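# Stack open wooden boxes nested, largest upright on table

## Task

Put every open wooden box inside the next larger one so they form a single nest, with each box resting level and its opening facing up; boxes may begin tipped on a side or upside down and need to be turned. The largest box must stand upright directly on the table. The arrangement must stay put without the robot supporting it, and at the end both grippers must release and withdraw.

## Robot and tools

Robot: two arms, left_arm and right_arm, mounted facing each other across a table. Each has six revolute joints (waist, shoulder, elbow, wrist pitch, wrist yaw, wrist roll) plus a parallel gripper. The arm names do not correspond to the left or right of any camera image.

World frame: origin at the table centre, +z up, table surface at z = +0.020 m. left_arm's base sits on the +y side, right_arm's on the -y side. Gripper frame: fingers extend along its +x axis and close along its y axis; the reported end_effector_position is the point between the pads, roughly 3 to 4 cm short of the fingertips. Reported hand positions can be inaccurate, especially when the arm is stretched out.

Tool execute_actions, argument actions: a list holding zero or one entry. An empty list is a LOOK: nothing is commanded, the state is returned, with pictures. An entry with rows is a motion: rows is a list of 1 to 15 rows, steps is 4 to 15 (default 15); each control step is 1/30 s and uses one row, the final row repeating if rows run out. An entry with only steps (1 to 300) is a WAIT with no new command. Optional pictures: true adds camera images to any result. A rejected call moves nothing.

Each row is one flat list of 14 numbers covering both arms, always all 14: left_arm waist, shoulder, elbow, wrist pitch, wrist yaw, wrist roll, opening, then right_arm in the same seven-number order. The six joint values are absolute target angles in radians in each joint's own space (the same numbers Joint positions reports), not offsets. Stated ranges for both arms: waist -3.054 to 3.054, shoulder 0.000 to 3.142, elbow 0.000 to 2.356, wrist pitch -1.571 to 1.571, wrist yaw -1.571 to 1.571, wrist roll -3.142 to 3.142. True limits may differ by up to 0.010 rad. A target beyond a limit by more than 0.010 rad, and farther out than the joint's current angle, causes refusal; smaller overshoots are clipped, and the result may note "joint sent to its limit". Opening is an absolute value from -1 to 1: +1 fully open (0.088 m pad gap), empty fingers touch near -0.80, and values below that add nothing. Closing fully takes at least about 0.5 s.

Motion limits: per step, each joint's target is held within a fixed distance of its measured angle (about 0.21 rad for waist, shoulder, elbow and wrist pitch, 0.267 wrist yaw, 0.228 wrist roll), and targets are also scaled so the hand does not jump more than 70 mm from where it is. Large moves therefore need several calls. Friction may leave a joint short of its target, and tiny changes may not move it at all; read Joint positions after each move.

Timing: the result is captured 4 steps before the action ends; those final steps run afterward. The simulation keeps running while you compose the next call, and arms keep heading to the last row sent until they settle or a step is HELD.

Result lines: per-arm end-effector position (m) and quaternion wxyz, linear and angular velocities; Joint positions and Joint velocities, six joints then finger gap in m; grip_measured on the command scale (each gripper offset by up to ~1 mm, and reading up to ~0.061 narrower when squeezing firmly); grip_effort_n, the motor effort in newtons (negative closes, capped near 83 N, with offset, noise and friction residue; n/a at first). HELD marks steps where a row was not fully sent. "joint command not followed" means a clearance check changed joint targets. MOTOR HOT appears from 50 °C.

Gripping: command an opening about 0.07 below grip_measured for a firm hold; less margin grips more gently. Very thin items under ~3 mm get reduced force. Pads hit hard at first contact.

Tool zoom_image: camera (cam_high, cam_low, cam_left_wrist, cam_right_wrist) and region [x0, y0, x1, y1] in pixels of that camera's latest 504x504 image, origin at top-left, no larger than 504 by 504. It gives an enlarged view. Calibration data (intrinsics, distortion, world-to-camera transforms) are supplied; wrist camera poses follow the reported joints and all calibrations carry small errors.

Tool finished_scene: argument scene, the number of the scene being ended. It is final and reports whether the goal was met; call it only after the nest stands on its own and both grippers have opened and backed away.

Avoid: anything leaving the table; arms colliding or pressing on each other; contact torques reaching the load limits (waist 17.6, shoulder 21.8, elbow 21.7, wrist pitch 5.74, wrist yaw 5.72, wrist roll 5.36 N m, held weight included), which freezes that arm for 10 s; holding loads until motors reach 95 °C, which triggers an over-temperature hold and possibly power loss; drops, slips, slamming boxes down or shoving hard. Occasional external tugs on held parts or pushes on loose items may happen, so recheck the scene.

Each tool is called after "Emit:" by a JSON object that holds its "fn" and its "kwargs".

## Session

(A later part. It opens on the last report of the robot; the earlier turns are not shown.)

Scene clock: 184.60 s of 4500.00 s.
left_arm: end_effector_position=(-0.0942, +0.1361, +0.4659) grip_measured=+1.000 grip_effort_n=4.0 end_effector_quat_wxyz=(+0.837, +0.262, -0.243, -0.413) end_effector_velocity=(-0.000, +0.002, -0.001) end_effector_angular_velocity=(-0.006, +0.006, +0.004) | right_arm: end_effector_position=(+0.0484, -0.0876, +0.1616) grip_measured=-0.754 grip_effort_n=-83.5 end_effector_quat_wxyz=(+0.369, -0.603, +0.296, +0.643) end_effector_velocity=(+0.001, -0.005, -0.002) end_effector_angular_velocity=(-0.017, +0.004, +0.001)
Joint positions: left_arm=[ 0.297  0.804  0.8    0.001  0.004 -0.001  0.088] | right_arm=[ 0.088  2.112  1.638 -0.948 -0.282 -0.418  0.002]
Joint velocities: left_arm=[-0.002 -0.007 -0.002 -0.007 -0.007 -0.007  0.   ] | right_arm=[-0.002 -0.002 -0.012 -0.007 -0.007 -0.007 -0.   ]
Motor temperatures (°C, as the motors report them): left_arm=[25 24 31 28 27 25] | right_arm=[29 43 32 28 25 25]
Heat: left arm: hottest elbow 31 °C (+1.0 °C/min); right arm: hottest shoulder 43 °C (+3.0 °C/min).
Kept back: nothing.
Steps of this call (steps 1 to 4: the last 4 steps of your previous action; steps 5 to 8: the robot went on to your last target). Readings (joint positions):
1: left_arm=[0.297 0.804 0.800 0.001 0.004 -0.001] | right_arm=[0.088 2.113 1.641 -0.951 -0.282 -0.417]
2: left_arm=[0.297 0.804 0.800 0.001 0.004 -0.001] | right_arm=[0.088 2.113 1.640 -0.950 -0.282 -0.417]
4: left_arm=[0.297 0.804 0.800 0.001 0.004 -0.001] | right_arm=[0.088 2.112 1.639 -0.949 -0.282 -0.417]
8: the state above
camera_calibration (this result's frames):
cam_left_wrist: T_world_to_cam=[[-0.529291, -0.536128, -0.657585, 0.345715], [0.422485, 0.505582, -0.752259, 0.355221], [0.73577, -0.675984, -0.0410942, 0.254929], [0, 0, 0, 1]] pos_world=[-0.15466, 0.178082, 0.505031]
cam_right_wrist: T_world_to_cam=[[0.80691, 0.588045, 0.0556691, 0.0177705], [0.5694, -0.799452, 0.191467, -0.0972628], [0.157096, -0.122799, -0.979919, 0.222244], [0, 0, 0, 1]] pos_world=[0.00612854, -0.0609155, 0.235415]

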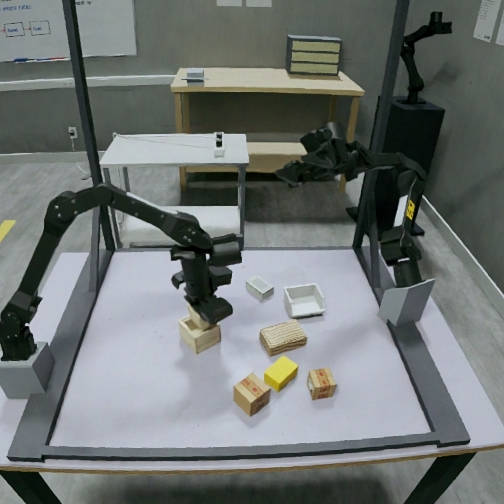

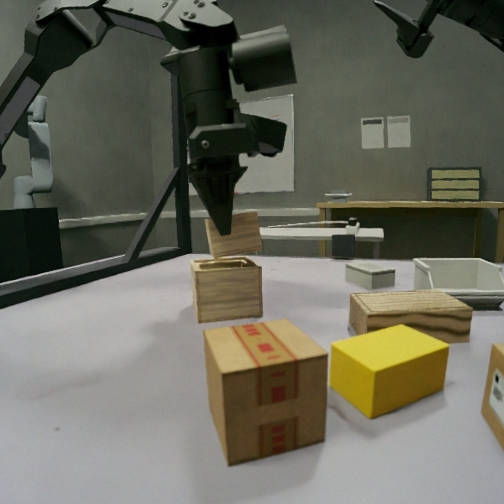

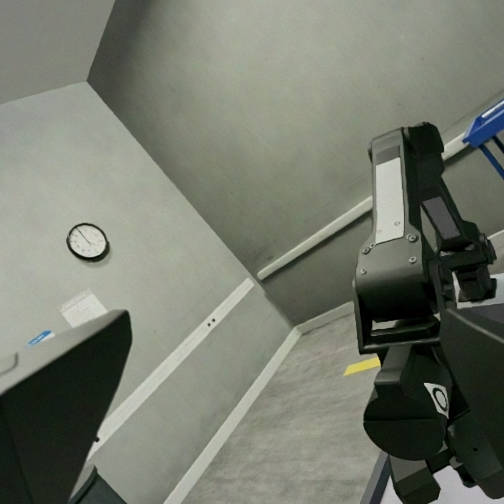

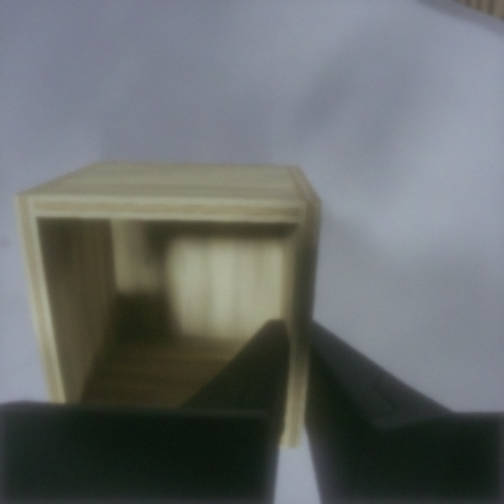

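Emit:
{"fn": "execute_actions", "kwargs": {"actions": [{"rows":[[0.3,0.8,0.8,0,0,0,1,0.092,2.065,1.53,-0.885,-0.283,-0.42,-1]],"steps":15}]}}

Emit:
{"fn": "execute_actions", "kwargs": {"actions": [{"steps":8}], "pictures": true}}

Emit:
{"fn": "zoom_image", "kwargs": {"camera": "cam_high", "region": [140, 260, 270, 370]}}

Emit:
{"fn": "zoom_image", "kwargs": {"camera": "cam_low", "region": [160, 180, 300, 330]}}

Scene clock: 185.27 s of 4500.00 s.
left_arm: end_effector_position=(-0.0942, +0.1361, +0.4659) grip_measured=+1.000 grip_effort_n=3.5 end_effector_quat_wxyz=(+0.837, +0.262, -0.243, -0.413) end_effector_velocity=(-0.003, -0.002, -0.001) end_effector_angular_velocity=(-0.007, +0.018, -0.020) | right_arm: end_effector_position=(+0.0529, -0.0995, +0.1515) grip_measured=-0.754 grip_effort_n=-83.5 end_effector_quat_wxyz=(+0.368, -0.604, +0.297, +0.642) end_effector_velocity=(-0.001, -0.005, +0.004) end_effector_angular_velocity=(+0.006, +0.007, +0.008)
Joint positions: left_arm=[ 0.297  0.804  0.8    0.001  0.004 -0.001  0.088] | right_arm=[ 0.089  2.08   1.545 -0.89  -0.282 -0.418  0.002]
Joint velocities: left_arm=[-0.007 -0.002 -0.002  0.007  0.007 -0.022  0.   ] | right_arm=[-0.002 -0.027 -0.027  0.007 -0.007 -0.007 -0.   ]
Motor temperatures (°C, as the motors report them): left_arm=[25 24 31 28 27 25] | right_arm=[29 43 32 28 25 25]
Heat: left arm: hottest elbow 31 °C (+1.0 °C/min); right arm: hottest shoulder 43 °C (+4.0 °C/min).
Steps of this call (steps 1 to 9: the robot went on to your last target; steps 10 to 20: the first 11 steps of this action). Readings (joint positions):
10: left_arm=[0.297 0.804 0.800 0.001 0.004 -0.001] | right_arm=[0.088 2.107 1.628 -0.936 -0.282 -0.418]
11: left_arm=[0.297 0.804 0.800 0.001 0.004 -0.001] | right_arm=[0.088 2.098 1.608 -0.919 -0.282 -0.418]
13: left_arm=[0.297 0.804 0.800 0.001 0.004 -0.001] | right_arm=[0.088 2.085 1.576 -0.912 -0.282 -0.418]
17: left_arm=[0.297 0.804 0.800 0.001 0.004 -0.001] | right_arm=[0.088 2.081 1.550 -0.895 -0.282 -0.418]
20: the state above

Scene clock: 185.53 s of 4500.00 s.
left_arm: end_effector_position=(-0.0942, +0.1361, +0.4659) grip_measured=+1.000 grip_effort_n=3.5 end_effector_quat_wxyz=(+0.837, +0.262, -0.243, -0.413) end_effector_velocity=(-0.002, -0.000, -0.001) end_effector_angular_velocity=(-0.004, +0.022, -0.010) | right_arm: end_effector_position=(+0.0525, -0.0991, +0.1526) grip_measured=-0.754 grip_effort_n=-83.5 end_effector_quat_wxyz=(+0.369, -0.603, +0.295, +0.643) end_effector_velocity=(+0.001, -0.005, -0.002) end_effector_angular_velocity=(-0.017, +0.002, +0.015)
Joint positions: left_arm=[ 0.297  0.804  0.8    0.001  0.004 -0.001  0.088] | right_arm=[ 0.089  2.076  1.543 -0.887 -0.282 -0.418  0.002]
Joint velocities: left_arm=[-0.002 -0.002  0.002 -0.007  0.007 -0.022  0.   ] | right_arm=[-0.002 -0.002 -0.012 -0.007 -0.007 -0.022 -0.   ]
Motor temperatures (°C, as the motors report them): left_arm=[25 24 31 28 27 25] | right_arm=[29 43 32 28 25 25]
Heat: left arm: hottest elbow 31 °C (+1.0 °C/min); right arm: hottest shoulder 43 °C (+4.0 °C/min).
Kept back: nothing.
Steps of this call (steps 1 to 4: the last 4 steps of your previous action; steps 5 to 8: the robot went on to your last target). Readings (joint positions):
1: left_arm=[0.297 0.804 0.800 0.001 0.004 -0.001] | right_arm=[0.089 2.079 1.544 -0.890 -0.282 -0.418]
2: left_arm=[0.297 0.804 0.800 0.001 0.004 -0.001] | right_arm=[0.089 2.078 1.544 -0.889 -0.282 -0.418]
4: left_arm=[0.297 0.804 0.800 0.001 0.004 -0.001] | right_arm=[0.089 2.076 1.544 -0.888 -0.282 -0.418]
8: the state above
camera_calibration (this result's frames):
cam_left_wrist: T_world_to_cam=[[-0.529291, -0.536128, -0.657585, 0.345715], [0.422485, 0.505582, -0.752259, 0.355221], [0.73577, -0.675984, -0.0410942, 0.254929], [0, 0, 0, 1]] pos_world=[-0.15466, 0.178082, 0.505031]
cam_right_wrist: T_world_to_cam=[[0.806163, 0.588998, 0.0564042, 0.0217888], [0.570479, -0.799017, 0.190068, -0.106861], [0.157018, -0.121048, -0.980149, 0.211614], [0, 0, 0, 1]] pos_world=[0.0101696, -0.072602, 0.226495]

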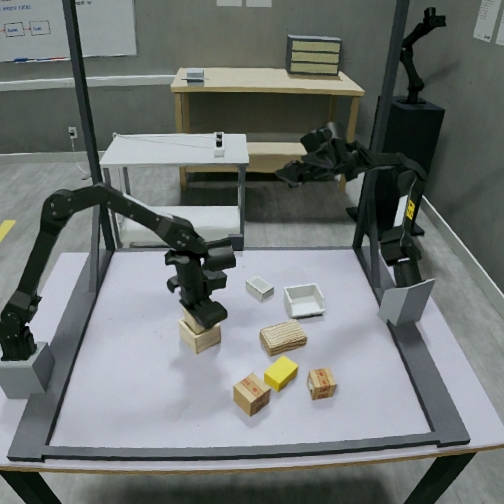

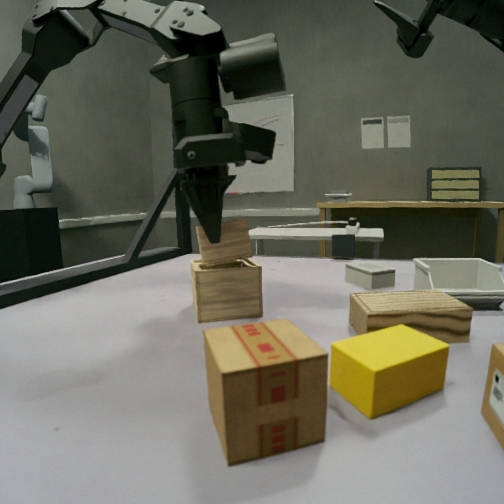

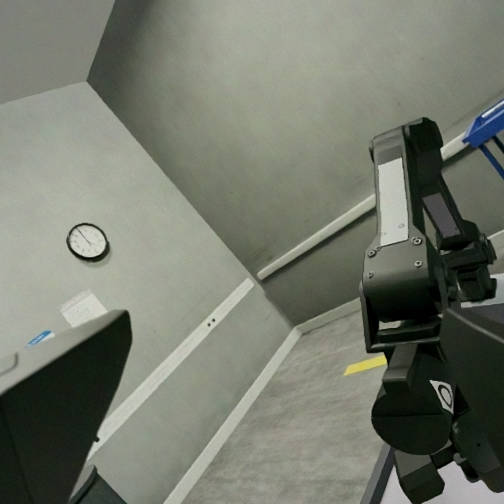

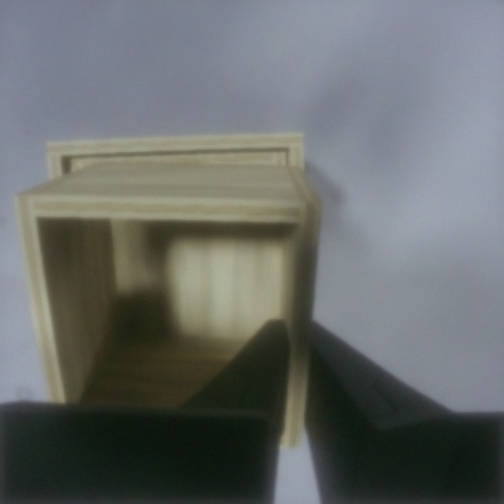

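Region (140, 260, 270, 370) of cam_high's 504x504 image, scaled by 3.877, with more detail than that image has; it fills the top 426 rows of this view, and the rest is white.

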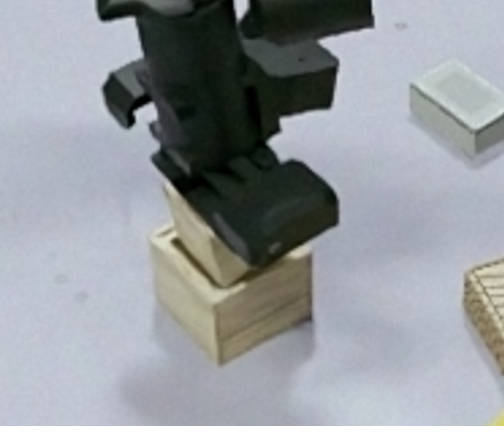

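Region (160, 180, 300, 330) of cam_low's 504x504 image, scaled by 3.360, with more detail than that image has; it fills the left 470 columns of this view, and the rest is white.

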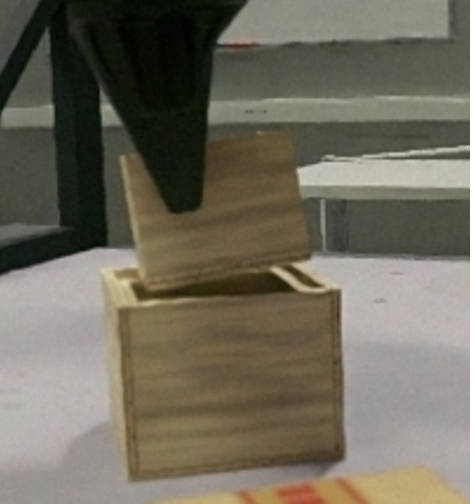

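Emit:
{"fn": "execute_actions", "kwargs": {"actions": [{"rows":[[0.3,0.8,0.8,0,0,0,1,0.1,2.09,1.505,-0.85,-0.283,-0.42,-1]],"steps":15}]}}

Emit:
{"fn": "execute_actions", "kwargs": {"actions": [{"steps":8}], "pictures": true}}

Emit:
{"fn": "zoom_image", "kwargs": {"camera": "cam_low", "region": [160, 180, 300, 330]}}

Scene clock: 186.10 s of 4500.00 s.
left_arm: end_effector_position=(-0.0942, +0.1361, +0.4659) grip_measured=+1.000 grip_effort_n=4.0 end_effector_quat_wxyz=(+0.837, +0.262, -0.243, -0.413) end_effector_velocity=(-0.000, -0.000, -0.003) end_effector_angular_velocity=(+0.006, +0.012, -0.004) | right_arm: end_effector_position=(+0.0508, -0.1001, +0.1460) grip_measured=-0.754 grip_effort_n=-83.5 end_effector_quat_wxyz=(+0.367, -0.603, +0.290, +0.646) end_effector_velocity=(+0.001, -0.002, -0.001) end_effector_angular_velocity=(-0.012, +0.005, +0.002)
Joint positions: left_arm=[ 0.297  0.804  0.8    0.001  0.004 -0.001  0.088] | right_arm=[ 0.097  2.076  1.518 -0.854 -0.282 -0.418  0.002]
Joint velocities: left_arm=[-0.002 -0.002 -0.002 -0.007  0.007 -0.007  0.   ] | right_arm=[-0.002  0.002 -0.002 -0.007 -0.007 -0.007 -0.   ]
Motor temperatures (°C, as the motors report them): left_arm=[25 24 31 28 27 25] | right_arm=[29 43 32 28 25 25]
Heat: left arm: hottest elbow 31 °C (+1.0 °C/min); right arm: hottest shoulder 43 °C (+4.1 °C/min).
Steps of this call (steps 1 to 6: the robot went on to your last target; steps 7 to 17: the first 11 steps of this action). Readings (joint positions):
7: left_arm=[0.297 0.804 0.800 0.001 0.004 -0.001] | right_arm=[0.089 2.076 1.540 -0.883 -0.282 -0.418]
8: left_arm=[0.297 0.804 0.800 0.001 0.004 -0.001] | right_arm=[0.090 2.076 1.535 -0.873 -0.282 -0.418]
10: left_arm=[0.297 0.804 0.800 0.001 0.004 -0.001] | right_arm=[0.093 2.076 1.527 -0.864 -0.282 -0.418]
14: left_arm=[0.297 0.804 0.800 0.001 0.004 -0.001] | right_arm=[0.097 2.076 1.518 -0.857 -0.282 -0.418]
17: the state above

Scene clock: 186.37 s of 4500.00 s.
left_arm: end_effector_position=(-0.0942, +0.1361, +0.4659) grip_measured=+1.000 grip_effort_n=4.0 end_effector_quat_wxyz=(+0.837, +0.262, -0.243, -0.413) end_effector_velocity=(+0.001, +0.001, -0.001) end_effector_angular_velocity=(-0.003, +0.009, +0.007) | right_arm: end_effector_position=(+0.0508, -0.1000, +0.1458) grip_measured=-0.754 grip_effort_n=-83.5 end_effector_quat_wxyz=(+0.367, -0.603, +0.290, +0.646) end_effector_velocity=(+0.001, -0.002, -0.001) end_effector_angular_velocity=(-0.012, +0.005, +0.002)
Joint positions: left_arm=[ 0.297  0.804  0.8    0.001  0.004 -0.001  0.088] | right_arm=[ 0.097  2.076  1.517 -0.853 -0.282 -0.418  0.002]
Joint velocities: left_arm=[-0.002 -0.002 -0.002 -0.007 -0.007 -0.007  0.   ] | right_arm=[-0.002  0.002 -0.002 -0.007 -0.007 -0.007  0.   ]
Motor temperatures (°C, as the motors report them): left_arm=[25 24 31 28 27 25] | right_arm=[29 43 32 28 25 25]
Heat: left arm: hottest elbow 31 °C (+1.0 °C/min); right arm: hottest shoulder 43 °C (+4.0 °C/min).
Kept back: nothing.
Steps of this call (steps 1 to 4: the last 4 steps of your previous action; steps 5 to 8: the robot went on to your last target). Readings (joint positions):
1: left_arm=[0.297 0.804 0.800 0.001 0.004 -0.001] | right_arm=[0.097 2.076 1.518 -0.853 -0.282 -0.418]
2: left_arm=[0.297 0.804 0.800 0.001 0.004 -0.001] | right_arm=[0.097 2.076 1.518 -0.853 -0.282 -0.418]
4: left_arm=[0.297 0.804 0.800 0.001 0.004 -0.001] | right_arm=[0.097 2.076 1.518 -0.853 -0.282 -0.418]
8: the state above
camera_calibration (this result's frames):
cam_left_wrist: T_world_to_cam=[[-0.529291, -0.536128, -0.657585, 0.345715], [0.422485, 0.505582, -0.752259, 0.355221], [0.73577, -0.675984, -0.0410942, 0.254929], [0, 0, 0, 1]] pos_world=[-0.15466, 0.178082, 0.505031]
cam_right_wrist: T_world_to_cam=[[0.799718, 0.597477, 0.0589202, 0.0248584], [0.579417, -0.793779, 0.18491, -0.104533], [0.157249, -0.113736, -0.980988, 0.205979], [0, 0, 0, 1]] pos_world=[0.00829818, -0.0744007, 0.219928]

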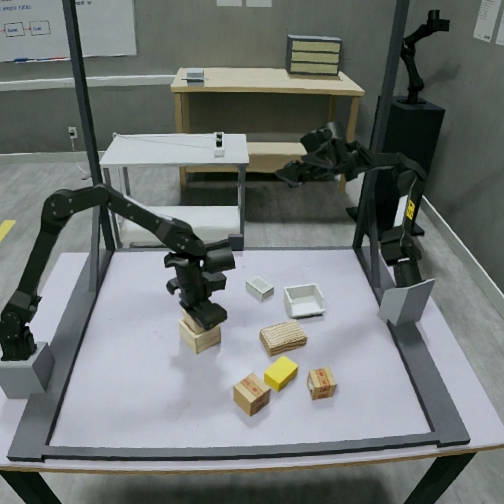

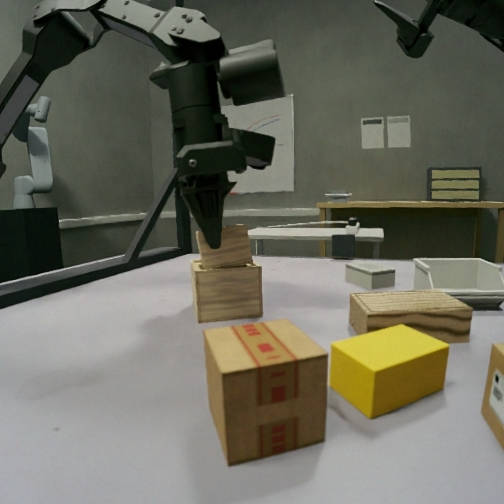

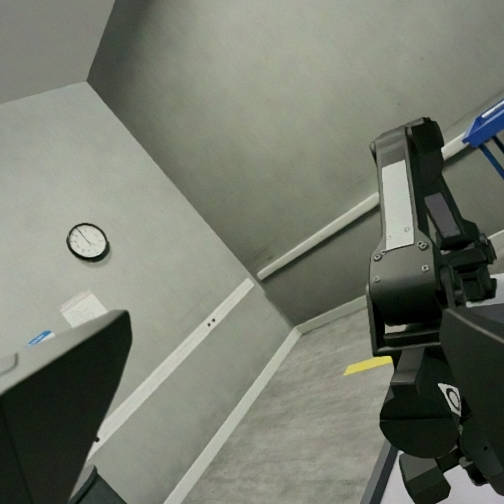

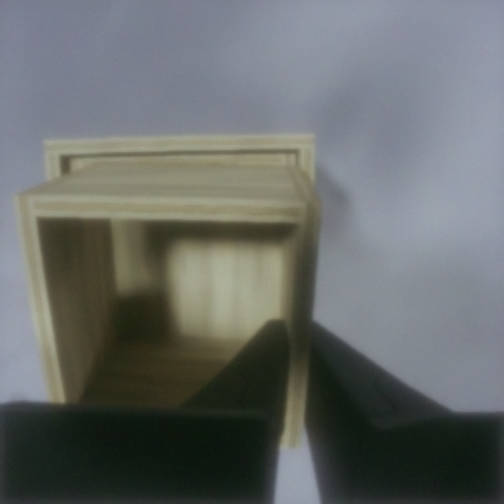

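Region (160, 180, 300, 330) of cam_low's 504x504 image, scaled by 3.360, with more detail than that image has; it fills the left 470 columns of this view, and the rest is white.

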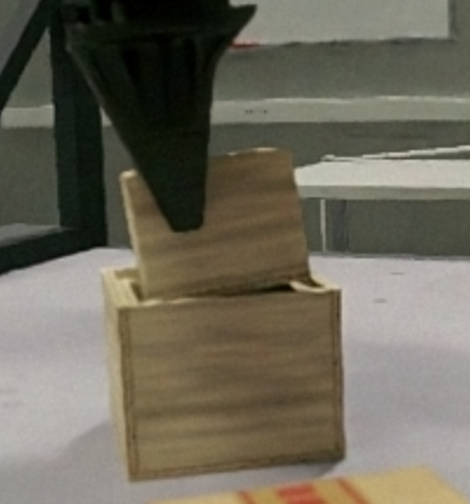

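Emit:
{"fn": "execute_actions", "kwargs": {"actions": [{"rows":[[0.3,0.8,0.8,0,0,0,1,0.108,2.095,1.465,-0.80,-0.283,-0.43,-1]],"steps":15}]}}

Emit:
{"fn": "execute_actions", "kwargs": {"actions": [{"steps":8}], "pictures": true}}

Emit:
{"fn": "zoom_image", "kwargs": {"camera": "cam_low", "region": [160, 180, 300, 330]}}

Scene clock: 186.87 s of 4500.00 s.
left_arm: end_effector_position=(-0.0942, +0.1361, +0.4659) grip_measured=+1.000 grip_effort_n=4.0 end_effector_quat_wxyz=(+0.837, +0.262, -0.243, -0.413) end_effector_velocity=(+0.004, +0.002, -0.003) end_effector_angular_velocity=(+0.007, +0.002, +0.026) | right_arm: end_effector_position=(+0.0521, -0.0984, +0.1419) grip_measured=-0.754 grip_effort_n=-83.5 end_effector_quat_wxyz=(+0.368, -0.601, +0.280, +0.652) end_effector_velocity=(-0.001, -0.002, -0.002) end_effector_angular_velocity=(+0.004, +0.021, +0.010)
Joint positions: left_arm=[ 0.297  0.804  0.8    0.001  0.004 -0.001  0.088] | right_arm=[ 0.097  2.073  1.492 -0.811 -0.282 -0.427  0.002]
Joint velocities: left_arm=[-0.007 -0.002 -0.002 -0.022 -0.022  0.007  0.   ] | right_arm=[-0.002 -0.007 -0.022  0.022 -0.022 -0.007 -0.   ]
Motor temperatures (°C, as the motors report them): left_arm=[25 24 31 28 27 25] | right_arm=[29 43 32 28 25 25]
Heat: left arm: hottest elbow 31 °C (+1.0 °C/min); right arm: hottest shoulder 43 °C (+4.0 °C/min).
Steps of this call (steps 1 to 4: the robot went on to your last target; steps 5 to 15: the first 11 steps of this action). Readings (joint positions):
5: left_arm=[0.297 0.804 0.800 0.001 0.004 -0.001] | right_arm=[0.097 2.076 1.513 -0.845 -0.282 -0.419]
6: left_arm=[0.297 0.804 0.800 0.001 0.004 -0.001] | right_arm=[0.098 2.076 1.506 -0.833 -0.282 -0.422]
8: left_arm=[0.297 0.804 0.800 0.001 0.004 -0.001] | right_arm=[0.098 2.076 1.500 -0.823 -0.282 -0.425]
12: left_arm=[0.297 0.804 0.800 0.001 0.004 -0.001] | right_arm=[0.097 2.074 1.494 -0.814 -0.282 -0.427]
15: the state above

Scene clock: 187.13 s of 4500.00 s.
left_arm: end_effector_position=(-0.0942, +0.1361, +0.4659) grip_measured=+1.000 grip_effort_n=4.0 end_effector_quat_wxyz=(+0.837, +0.262, -0.243, -0.413) end_effector_velocity=(-0.001, +0.000, +0.001) end_effector_angular_velocity=(-0.019, +0.013, -0.005) | right_arm: end_effector_position=(+0.0522, -0.0985, +0.1418) grip_measured=-0.754 grip_effort_n=-83.5 end_effector_quat_wxyz=(+0.368, -0.601, +0.279, +0.652) end_effector_velocity=(-0.000, -0.000, +0.001) end_effector_angular_velocity=(+0.006, +0.007, +0.008)
Joint positions: left_arm=[ 0.297  0.804  0.8    0.001  0.004 -0.001  0.088] | right_arm=[ 0.097  2.072  1.491 -0.81  -0.282 -0.428  0.002]
Joint velocities: left_arm=[-0.002 -0.002 -0.002  0.007 -0.007 -0.022  0.   ] | right_arm=[-0.002 -0.007 -0.007  0.007 -0.007 -0.007 -0.   ]
Motor temperatures (°C, as the motors report them): left_arm=[25 24 31 28 27 25] | right_arm=[29 43 32 28 25 25]
Heat: left arm: hottest elbow 31 °C (+1.0 °C/min); right arm: hottest shoulder 43 °C (+4.1 °C/min).
Kept back: nothing.
Steps of this call (steps 1 to 4: the last 4 steps of your previous action; steps 5 to 8: the robot went on to your last target). Readings (joint positions):
1: left_arm=[0.297 0.804 0.800 0.001 0.004 -0.001] | right_arm=[0.097 2.073 1.492 -0.811 -0.282 -0.427]
2: left_arm=[0.297 0.804 0.800 0.001 0.004 -0.001] | right_arm=[0.097 2.072 1.491 -0.811 -0.282 -0.427]
4: left_arm=[0.297 0.804 0.800 0.001 0.004 -0.001] | right_arm=[0.097 2.072 1.491 -0.810 -0.282 -0.427]
8: the state above
camera_calibration (this result's frames):
cam_left_wrist: T_world_to_cam=[[-0.529291, -0.536128, -0.657585, 0.345715], [0.422485, 0.505582, -0.752259, 0.355221], [0.73577, -0.675984, -0.0410942, 0.254929], [0, 0, 0, 1]] pos_world=[-0.15466, 0.178082, 0.505031]
cam_right_wrist: T_world_to_cam=[[0.790798, 0.60815, 0.0692251, 0.0231474], [0.591505, -0.788391, 0.169004, -0.101221], [0.157356, -0.0927014, -0.983181, 0.204371], [0, 0, 0, 1]] pos_world=[0.00940865, -0.0749332, 0.216438]

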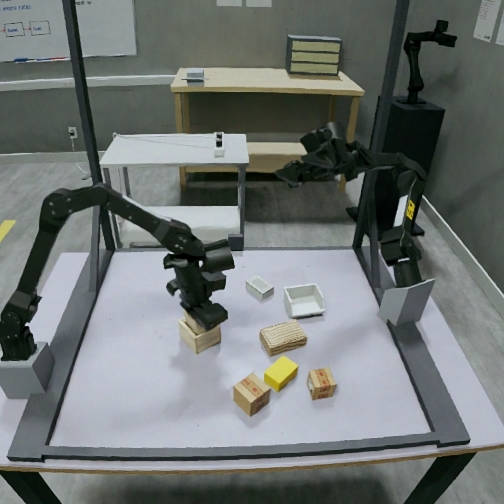

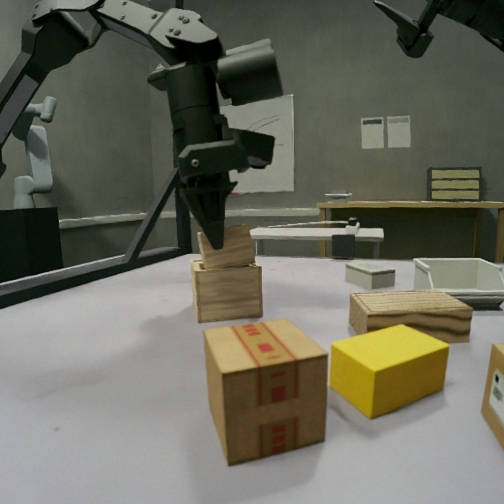

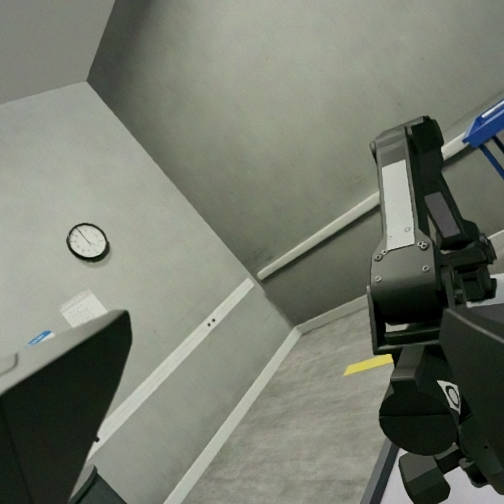

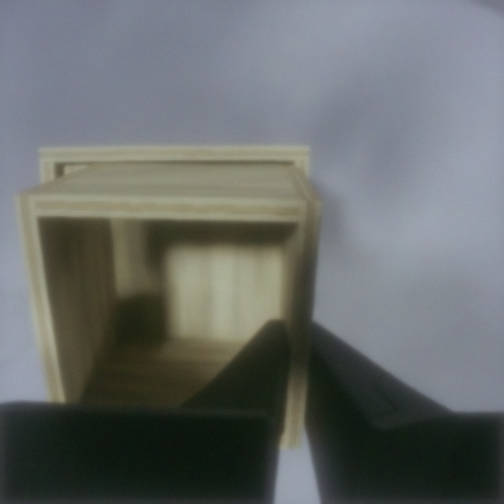

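Region (160, 180, 300, 330) of cam_low's 504x504 image, scaled by 3.360, with more detail than that image has; it fills the left 470 columns of this view, and the rest is white.

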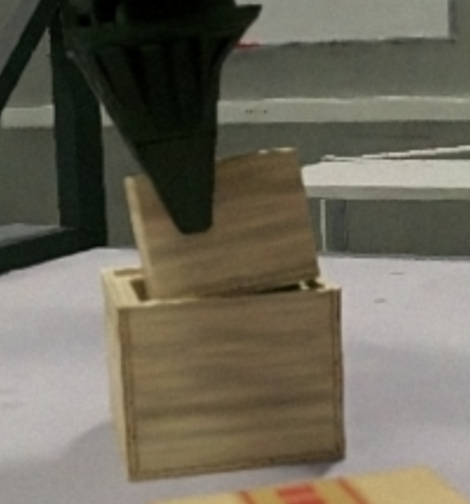

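Emit:
{"fn": "execute_actions", "kwargs": {"actions": [{"rows":[[0.3,0.8,0.8,0,0,0,1,0.1,2.05,1.49,-0.86,-0.283,-0.43,-1]],"steps":15}]}}

Emit:
{"fn": "execute_actions", "kwargs": {"actions": [{"steps":8}], "pictures": true}}

Emit:
{"fn": "zoom_image", "kwargs": {"camera": "cam_low", "region": [160, 180, 300, 330]}}

Scene clock: 187.70 s of 4500.00 s.
left_arm: end_effector_position=(-0.0942, +0.1361, +0.4659) grip_measured=+1.000 grip_effort_n=3.5 end_effector_quat_wxyz=(+0.837, +0.262, -0.243, -0.413) end_effector_velocity=(+0.002, +0.002, +0.001) end_effector_angular_velocity=(-0.010, -0.012, +0.014) | right_arm: end_effector_position=(+0.0522, -0.1071, +0.1446) grip_measured=-0.754 grip_effort_n=-83.5 end_effector_quat_wxyz=(+0.362, -0.607, +0.291, +0.645) end_effector_velocity=(+0.002, -0.006, +0.003) end_effector_angular_velocity=(-0.023, -0.012, -0.004)
Joint positions: left_arm=[ 0.297  0.804  0.8    0.001  0.004 -0.001  0.088] | right_arm=[ 0.097  2.061  1.491 -0.854 -0.282 -0.428  0.002]
Joint velocities: left_arm=[-0.002 -0.002 -0.007  0.007 -0.022  0.007  0.   ] | right_arm=[-0.002 -0.007  0.002 -0.037  0.007 -0.007 -0.   ]
Motor temperatures (°C, as the motors report them): left_arm=[25 24 31 28 27 25] | right_arm=[29 43 32 28 25 25]
Heat: left arm: hottest elbow 31 °C (+1.0 °C/min); right arm: hottest shoulder 43 °C (+4.0 °C/min).
Steps of this call (steps 1 to 6: the robot went on to your last target; steps 7 to 17: the first 11 steps of this action). Readings (joint positions):
7: left_arm=[0.297 0.804 0.800 0.001 0.004 -0.001] | right_arm=[0.097 2.068 1.491 -0.811 -0.282 -0.428]
8: left_arm=[0.297 0.804 0.800 0.001 0.004 -0.001] | right_arm=[0.097 2.065 1.491 -0.817 -0.282 -0.428]
10: left_arm=[0.297 0.804 0.800 0.001 0.004 -0.001] | right_arm=[0.097 2.064 1.491 -0.837 -0.282 -0.428]
14: left_arm=[0.297 0.804 0.800 0.001 0.004 -0.001] | right_arm=[0.097 2.062 1.491 -0.850 -0.282 -0.428]
17: the state above

Scene clock: 187.97 s of 4500.00 s.
left_arm: end_effector_position=(-0.0942, +0.1361, +0.4659) grip_measured=+1.000 grip_effort_n=3.5 end_effector_quat_wxyz=(+0.837, +0.262, -0.243, -0.413) end_effector_velocity=(-0.002, +0.001, +0.002) end_effector_angular_velocity=(-0.006, -0.014, -0.003) | right_arm: end_effector_position=(+0.0523, -0.1076, +0.1447) grip_measured=-0.754 grip_effort_n=-83.5 end_effector_quat_wxyz=(+0.361, -0.608, +0.292, +0.644) end_effector_velocity=(+0.001, -0.004, -0.001) end_effector_angular_velocity=(-0.020, -0.011, +0.002)
Joint positions: left_arm=[ 0.297  0.804  0.8    0.001  0.004 -0.001  0.088] | right_arm=[ 0.097  2.061  1.491 -0.857 -0.282 -0.428  0.002]
Joint velocities: left_arm=[-0.002 -0.007 -0.002  0.007 -0.007  0.007  0.   ] | right_arm=[ 0.002  0.002  0.002 -0.022  0.007 -0.007 -0.   ]
Motor temperatures (°C, as the motors report them): left_arm=[25 24 31 28 27 25] | right_arm=[29 43 32 28 25 25]
Heat: left arm: hottest elbow 31 °C (+1.0 °C/min); right arm: hottest shoulder 43 °C (+4.0 °C/min).
Kept back: nothing.
Steps of this call (steps 1 to 4: the last 4 steps of your previous action; steps 5 to 8: the robot went on to your last target). Readings (joint positions):
1: left_arm=[0.297 0.804 0.800 0.001 0.004 -0.001] | right_arm=[0.097 2.061 1.491 -0.855 -0.282 -0.428]
2: left_arm=[0.297 0.804 0.800 0.001 0.004 -0.001] | right_arm=[0.097 2.061 1.491 -0.855 -0.282 -0.428]
4: left_arm=[0.297 0.804 0.800 0.001 0.004 -0.001] | right_arm=[0.097 2.061 1.491 -0.856 -0.282 -0.428]
8: the state above
camera_calibration (this result's frames):
cam_left_wrist: T_world_to_cam=[[-0.529291, -0.536128, -0.657585, 0.345715], [0.422485, 0.505582, -0.752259, 0.355221], [0.73577, -0.675984, -0.0410942, 0.254929], [0, 0, 0, 1]] pos_world=[-0.15466, 0.178082, 0.505031]
cam_right_wrist: T_world_to_cam=[[0.796158, 0.602782, 0.0527842, 0.0299093], [0.583201, -0.787685, 0.198567, -0.112722], [0.16127, -0.127307, -0.978665, 0.201728], [0, 0, 0, 1]] pos_world=[0.00939452, -0.0811368, 0.218228]

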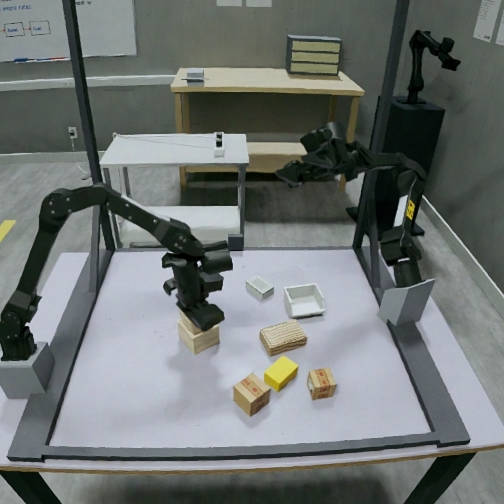

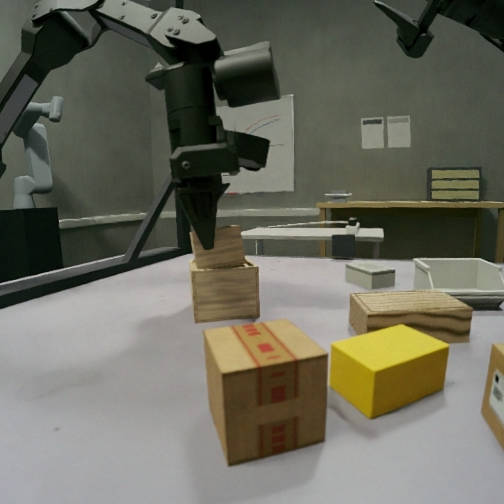

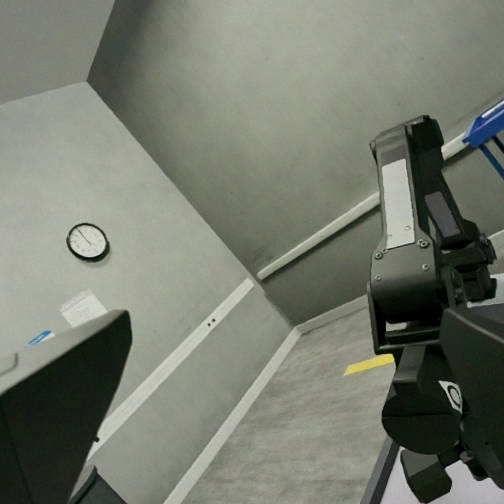

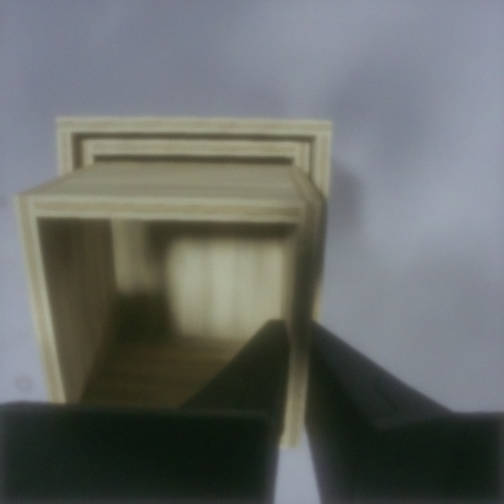

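Region (160, 180, 300, 330) of cam_low's 504x504 image, scaled by 3.360, with more detail than that image has; it fills the left 470 columns of this view, and the rest is white.

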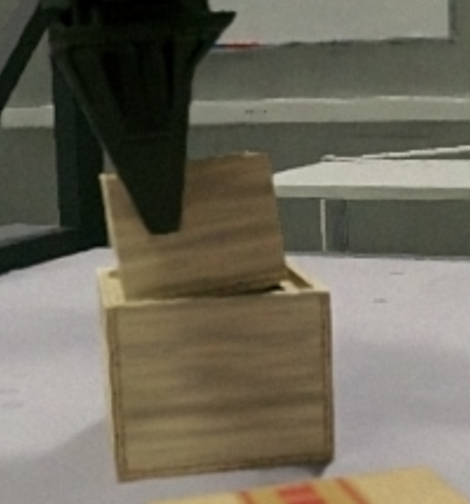

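Emit:
{"fn": "execute_actions", "kwargs": {"actions": [{"rows":[[0.3,0.8,0.8,0,0,0,1,0.085,2.088,1.50,-0.85,-0.283,-0.43,-1]],"steps":15}]}}

Emit:
{"fn": "execute_actions", "kwargs": {"actions": [{"steps":8}], "pictures": true}}

Emit:
{"fn": "zoom_image", "kwargs": {"camera": "cam_low", "region": [160, 180, 300, 330]}}

Scene clock: 188.50 s of 4500.00 s.
left_arm: end_effector_position=(-0.0942, +0.1361, +0.4659) grip_measured=+1.000 grip_effort_n=3.5 end_effector_quat_wxyz=(+0.837, +0.262, -0.243, -0.413) end_effector_velocity=(+0.006, +0.002, -0.002) end_effector_angular_velocity=(-0.007, +0.010, +0.024) | right_arm: end_effector_position=(+0.0568, -0.1055, +0.1441) grip_measured=-0.754 grip_effort_n=-83.5 end_effector_quat_wxyz=(+0.365, -0.606, +0.295, +0.643) end_effector_velocity=(-0.000, +0.000, +0.001) end_effector_angular_velocity=(-0.003, +0.006, +0.005)
Joint positions: left_arm=[ 0.297  0.804  0.8    0.001  0.004 -0.001  0.088] | right_arm=[ 0.087  2.068  1.493 -0.853 -0.282 -0.428  0.002]
Joint velocities: left_arm=[-0.002  0.002 -0.007 -0.007 -0.022 -0.007  0.   ] | right_arm=[-0.002  0.002  0.007 -0.007 -0.007 -0.007 -0.   ]
Motor temperatures (°C, as the motors report them): left_arm=[25 24 31 28 27 25] | right_arm=[29 43 32 28 25 25]
Heat: left arm: hottest elbow 31 °C (+0.0 °C/min); right arm: hottest shoulder 43 °C (+4.0 °C/min).
Steps of this call (steps 1 to 5: the robot went on to your last target; steps 6 to 16: the first 11 steps of this action). Readings (joint positions):
6: left_arm=[0.297 0.804 0.800 0.001 0.004 -0.001] | right_arm=[0.097 2.061 1.491 -0.857 -0.282 -0.428]
7: left_arm=[0.297 0.804 0.800 0.001 0.004 -0.001] | right_arm=[0.097 2.061 1.491 -0.857 -0.282 -0.428]
9: left_arm=[0.297 0.804 0.800 0.001 0.004 -0.001] | right_arm=[0.093 2.063 1.491 -0.855 -0.282 -0.428]
13: left_arm=[0.297 0.804 0.800 0.001 0.004 -0.001] | right_arm=[0.088 2.067 1.493 -0.853 -0.282 -0.428]
16: the state above

Scene clock: 188.77 s of 4500.00 s.
left_arm: end_effector_position=(-0.0942, +0.1361, +0.4659) grip_measured=+1.000 grip_effort_n=3.5 end_effector_quat_wxyz=(+0.837, +0.262, -0.243, -0.413) end_effector_velocity=(+0.002, +0.001, -0.005) end_effector_angular_velocity=(+0.022, +0.008, +0.008) | right_arm: end_effector_position=(+0.0570, -0.1054, +0.1441) grip_measured=-0.754 grip_effort_n=-83.5 end_effector_quat_wxyz=(+0.366, -0.606, +0.295, +0.643) end_effector_velocity=(+0.005, -0.002, -0.001) end_effector_angular_velocity=(-0.007, -0.026, +0.013)
Joint positions: left_arm=[ 0.297  0.804  0.8    0.001  0.004 -0.001  0.088] | right_arm=[ 0.086  2.068  1.494 -0.853 -0.282 -0.428  0.002]
Joint velocities: left_arm=[-0.002 -0.002 -0.002 -0.022  0.007  0.007  0.   ] | right_arm=[-0.002  0.002 -0.002 -0.007  0.022 -0.022 -0.   ]
Motor temperatures (°C, as the motors report them): left_arm=[25 24 31 28 27 25] | right_arm=[29 43 32 28 25 25]
Heat: left arm: hottest elbow 31 °C (+0.0 °C/min); right arm: hottest shoulder 43 °C (+4.0 °C/min).
Kept back: nothing.
Steps of this call (steps 1 to 4: the last 4 steps of your previous action; steps 5 to 8: the robot went on to your last target). Readings (joint positions):
1: left_arm=[0.297 0.804 0.800 0.001 0.004 -0.001] | right_arm=[0.087 2.068 1.493 -0.853 -0.282 -0.428]
2: left_arm=[0.297 0.804 0.800 0.001 0.004 -0.001] | right_arm=[0.087 2.068 1.493 -0.853 -0.282 -0.428]
4: left_arm=[0.297 0.804 0.800 0.001 0.004 -0.001] | right_arm=[0.086 2.068 1.494 -0.853 -0.282 -0.428]
8: the state above
camera_calibration (this result's frames):
cam_left_wrist: T_world_to_cam=[[-0.529291, -0.536128, -0.657585, 0.345715], [0.422485, 0.505582, -0.752259, 0.355221], [0.73577, -0.675984, -0.0410942, 0.254929], [0, 0, 0, 1]] pos_world=[-0.15466, 0.178082, 0.505031]
cam_right_wrist: T_world_to_cam=[[0.802618, 0.594019, 0.0542747, 0.0233321], [0.574675, -0.794437, 0.196519, -0.113487], [0.159854, -0.126539, -0.978997, 0.200946], [0, 0, 0, 1]] pos_world=[0.0143694, -0.0785905, 0.217762]

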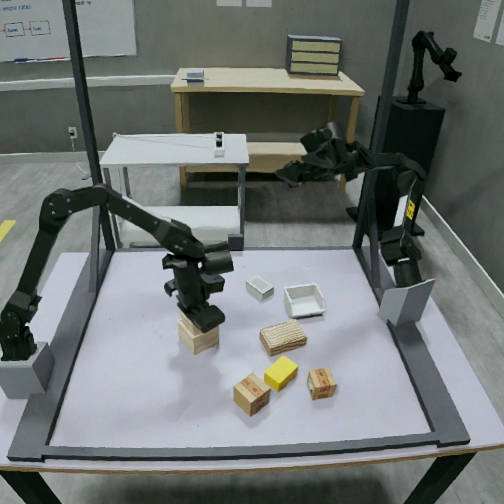

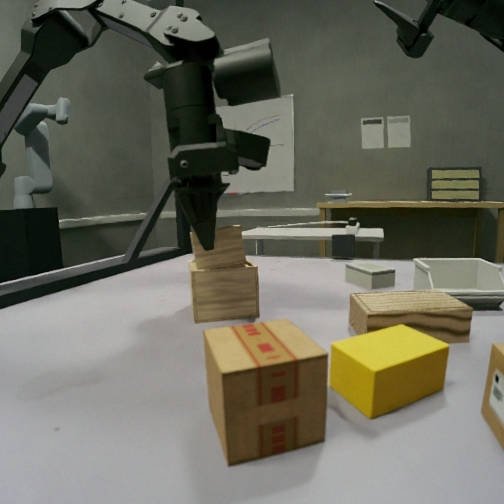

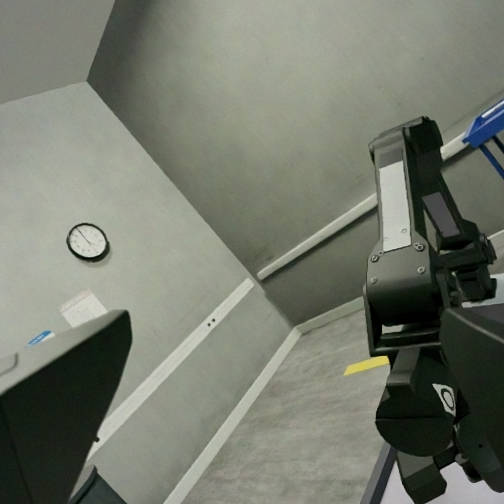

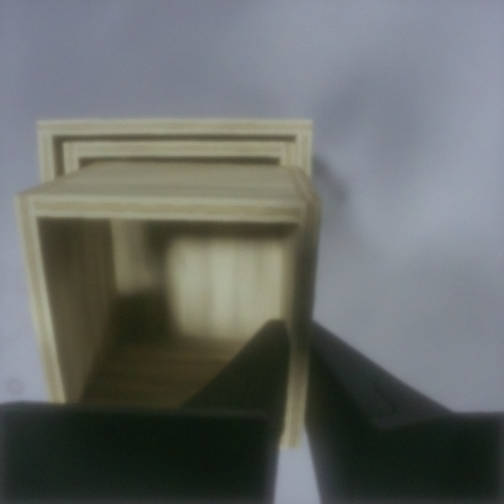

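Region (160, 180, 300, 330) of cam_low's 504x504 image, scaled by 3.360, with more detail than that image has; it fills the left 470 columns of this view, and the rest is white.

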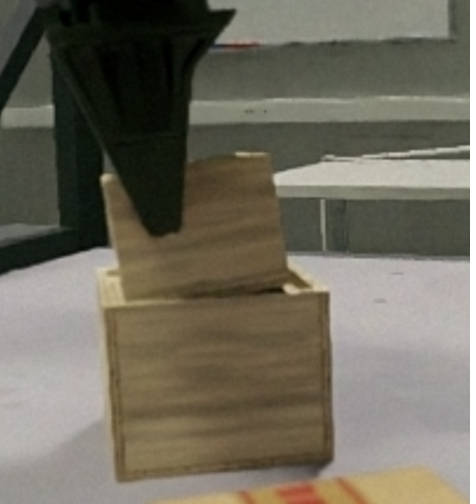

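Emit:
{"fn": "execute_actions", "kwargs": {"actions": [{"rows":[[0.3,0.8,0.8,0,0,0,1,0.095,2.11,1.48,-0.83,-0.283,-0.43,-1]],"steps":15}]}}

Emit:
{"fn": "execute_actions", "kwargs": {"actions": [{"steps":8}], "pictures": true}}

Emit:
{"fn": "zoom_image", "kwargs": {"camera": "cam_low", "region": [160, 180, 300, 330]}}

Scene clock: 189.30 s of 4500.00 s.
left_arm: end_effector_position=(-0.0942, +0.1361, +0.4659) grip_measured=+1.000 grip_effort_n=4.0 end_effector_quat_wxyz=(+0.837, +0.262, -0.243, -0.413) end_effector_velocity=(-0.000, -0.000, -0.003) end_effector_angular_velocity=(+0.006, +0.012, -0.004) | right_arm: end_effector_position=(+0.0573, -0.1031, +0.1423) grip_measured=-0.754 grip_effort_n=-83.5 end_effector_quat_wxyz=(+0.367, -0.604, +0.292, +0.644) end_effector_velocity=(-0.000, +0.001, +0.001) end_effector_angular_velocity=(+0.006, +0.006, +0.023)
Joint positions: left_arm=[ 0.297  0.804  0.8    0.001  0.004 -0.001  0.088] | right_arm=[ 0.086  2.074  1.494 -0.841 -0.282 -0.428  0.002]
Joint velocities: left_arm=[-0.002 -0.002 -0.002 -0.007  0.007 -0.007  0.   ] | right_arm=[-0.002 -0.002 -0.002  0.007 -0.007 -0.022 -0.   ]
Motor temperatures (°C, as the motors report them): left_arm=[25 24 31 28 27 25] | right_arm=[29 43 32 28 25 25]
Heat: left arm: hottest elbow 31 °C (+0.0 °C/min); right arm: hottest shoulder 43 °C (+4.0 °C/min).
Steps of this call (steps 1 to 5: the robot went on to your last target; steps 6 to 16: the first 11 steps of this action). Readings (joint positions):
6: left_arm=[0.297 0.804 0.800 0.001 0.004 -0.001] | right_arm=[0.086 2.070 1.494 -0.852 -0.282 -0.428]
7: left_arm=[0.297 0.804 0.800 0.001 0.004 -0.001] | right_arm=[0.086 2.072 1.494 -0.851 -0.282 -0.428]
9: left_arm=[0.297 0.804 0.800 0.001 0.004 -0.001] | right_arm=[0.086 2.073 1.494 -0.844 -0.282 -0.428]
13: left_arm=[0.297 0.804 0.800 0.001 0.004 -0.001] | right_arm=[0.086 2.074 1.494 -0.841 -0.282 -0.428]
16: the state above

Scene clock: 189.57 s of 4500.00 s.
left_arm: end_effector_position=(-0.0942, +0.1361, +0.4659) grip_measured=+1.000 grip_effort_n=4.0 end_effector_quat_wxyz=(+0.837, +0.262, -0.243, -0.413) end_effector_velocity=(+0.003, +0.003, -0.001) end_effector_angular_velocity=(-0.020, +0.017, +0.015) | right_arm: end_effector_position=(+0.0572, -0.1024, +0.1422) grip_measured=-0.754 grip_effort_n=-83.5 end_effector_quat_wxyz=(+0.367, -0.604, +0.291, +0.645) end_effector_velocity=(+0.003, -0.006, +0.001) end_effector_angular_velocity=(-0.020, +0.004, -0.005)
Joint positions: left_arm=[ 0.297  0.804  0.8    0.001  0.004 -0.001  0.088] | right_arm=[ 0.086  2.074  1.494 -0.837 -0.282 -0.428  0.002]
Joint velocities: left_arm=[-0.002 -0.007 -0.007 -0.007 -0.022 -0.022  0.   ] | right_arm=[-0.007 -0.007 -0.007 -0.022 -0.007 -0.007 -0.   ]
Motor temperatures (°C, as the motors report them): left_arm=[25 24 31 28 27 25] | right_arm=[29 43 32 28 25 25]
Heat: left arm: hottest elbow 31 °C (+0.0 °C/min); right arm: hottest shoulder 43 °C (+4.0 °C/min).
Kept back: nothing.
Steps of this call (steps 1 to 4: the last 4 steps of your previous action; steps 5 to 8: the robot went on to your last target). Readings (joint positions):
1: left_arm=[0.297 0.804 0.800 0.001 0.004 -0.001] | right_arm=[0.086 2.074 1.494 -0.840 -0.282 -0.428]
2: left_arm=[0.297 0.804 0.800 0.001 0.004 -0.001] | right_arm=[0.086 2.074 1.494 -0.838 -0.282 -0.428]
4: left_arm=[0.297 0.804 0.800 0.001 0.004 -0.001] | right_arm=[0.086 2.074 1.494 -0.837 -0.282 -0.428]
8: the state above
camera_calibration (this result's frames):
cam_left_wrist: T_world_to_cam=[[-0.529291, -0.536128, -0.657585, 0.345715], [0.422485, 0.505582, -0.752259, 0.355221], [0.73577, -0.675984, -0.0410942, 0.254929], [0, 0, 0, 1]] pos_world=[-0.15466, 0.178082, 0.505031]
cam_right_wrist: T_world_to_cam=[[0.801012, 0.595768, 0.0586524, 0.0211976], [0.577151, -0.794553, 0.188634, -0.109947], [0.158984, -0.117247, -0.980294, 0.200594], [0, 0, 0, 1]] pos_world=[0.0145852, -0.0764686, 0.216138]

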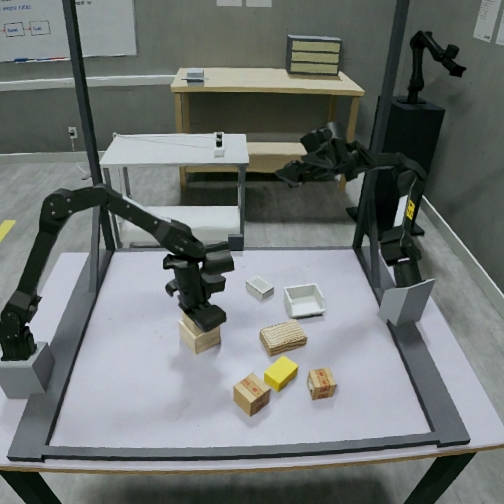

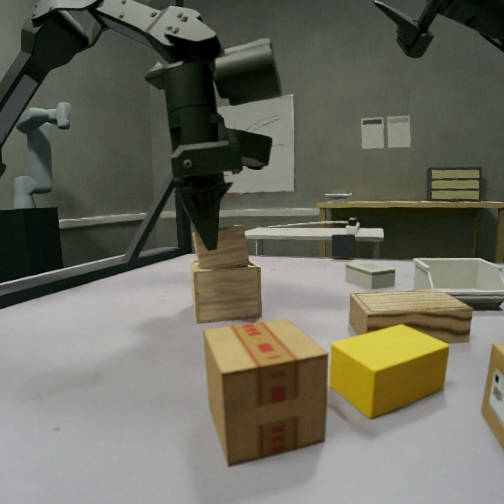

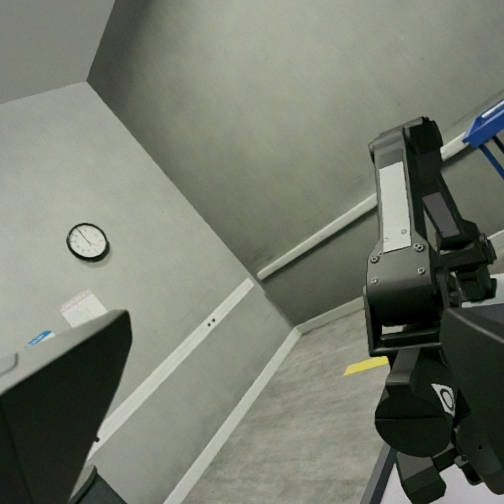

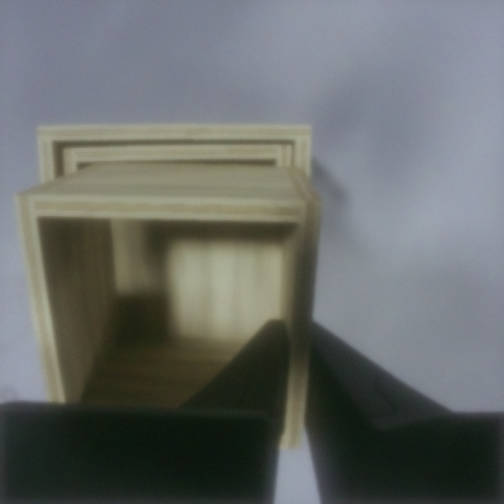

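Region (160, 180, 300, 330) of cam_low's 504x504 image, scaled by 3.360, with more detail than that image has; it fills the left 470 columns of this view, and the rest is white.

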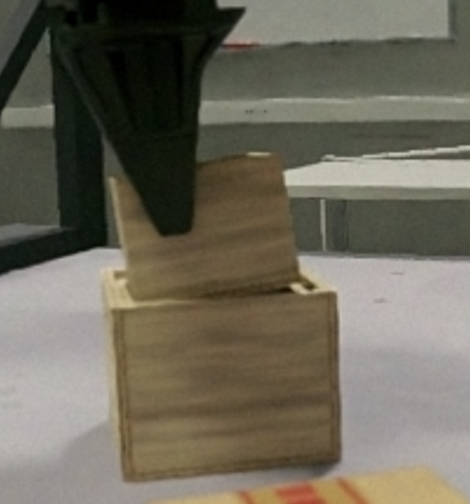

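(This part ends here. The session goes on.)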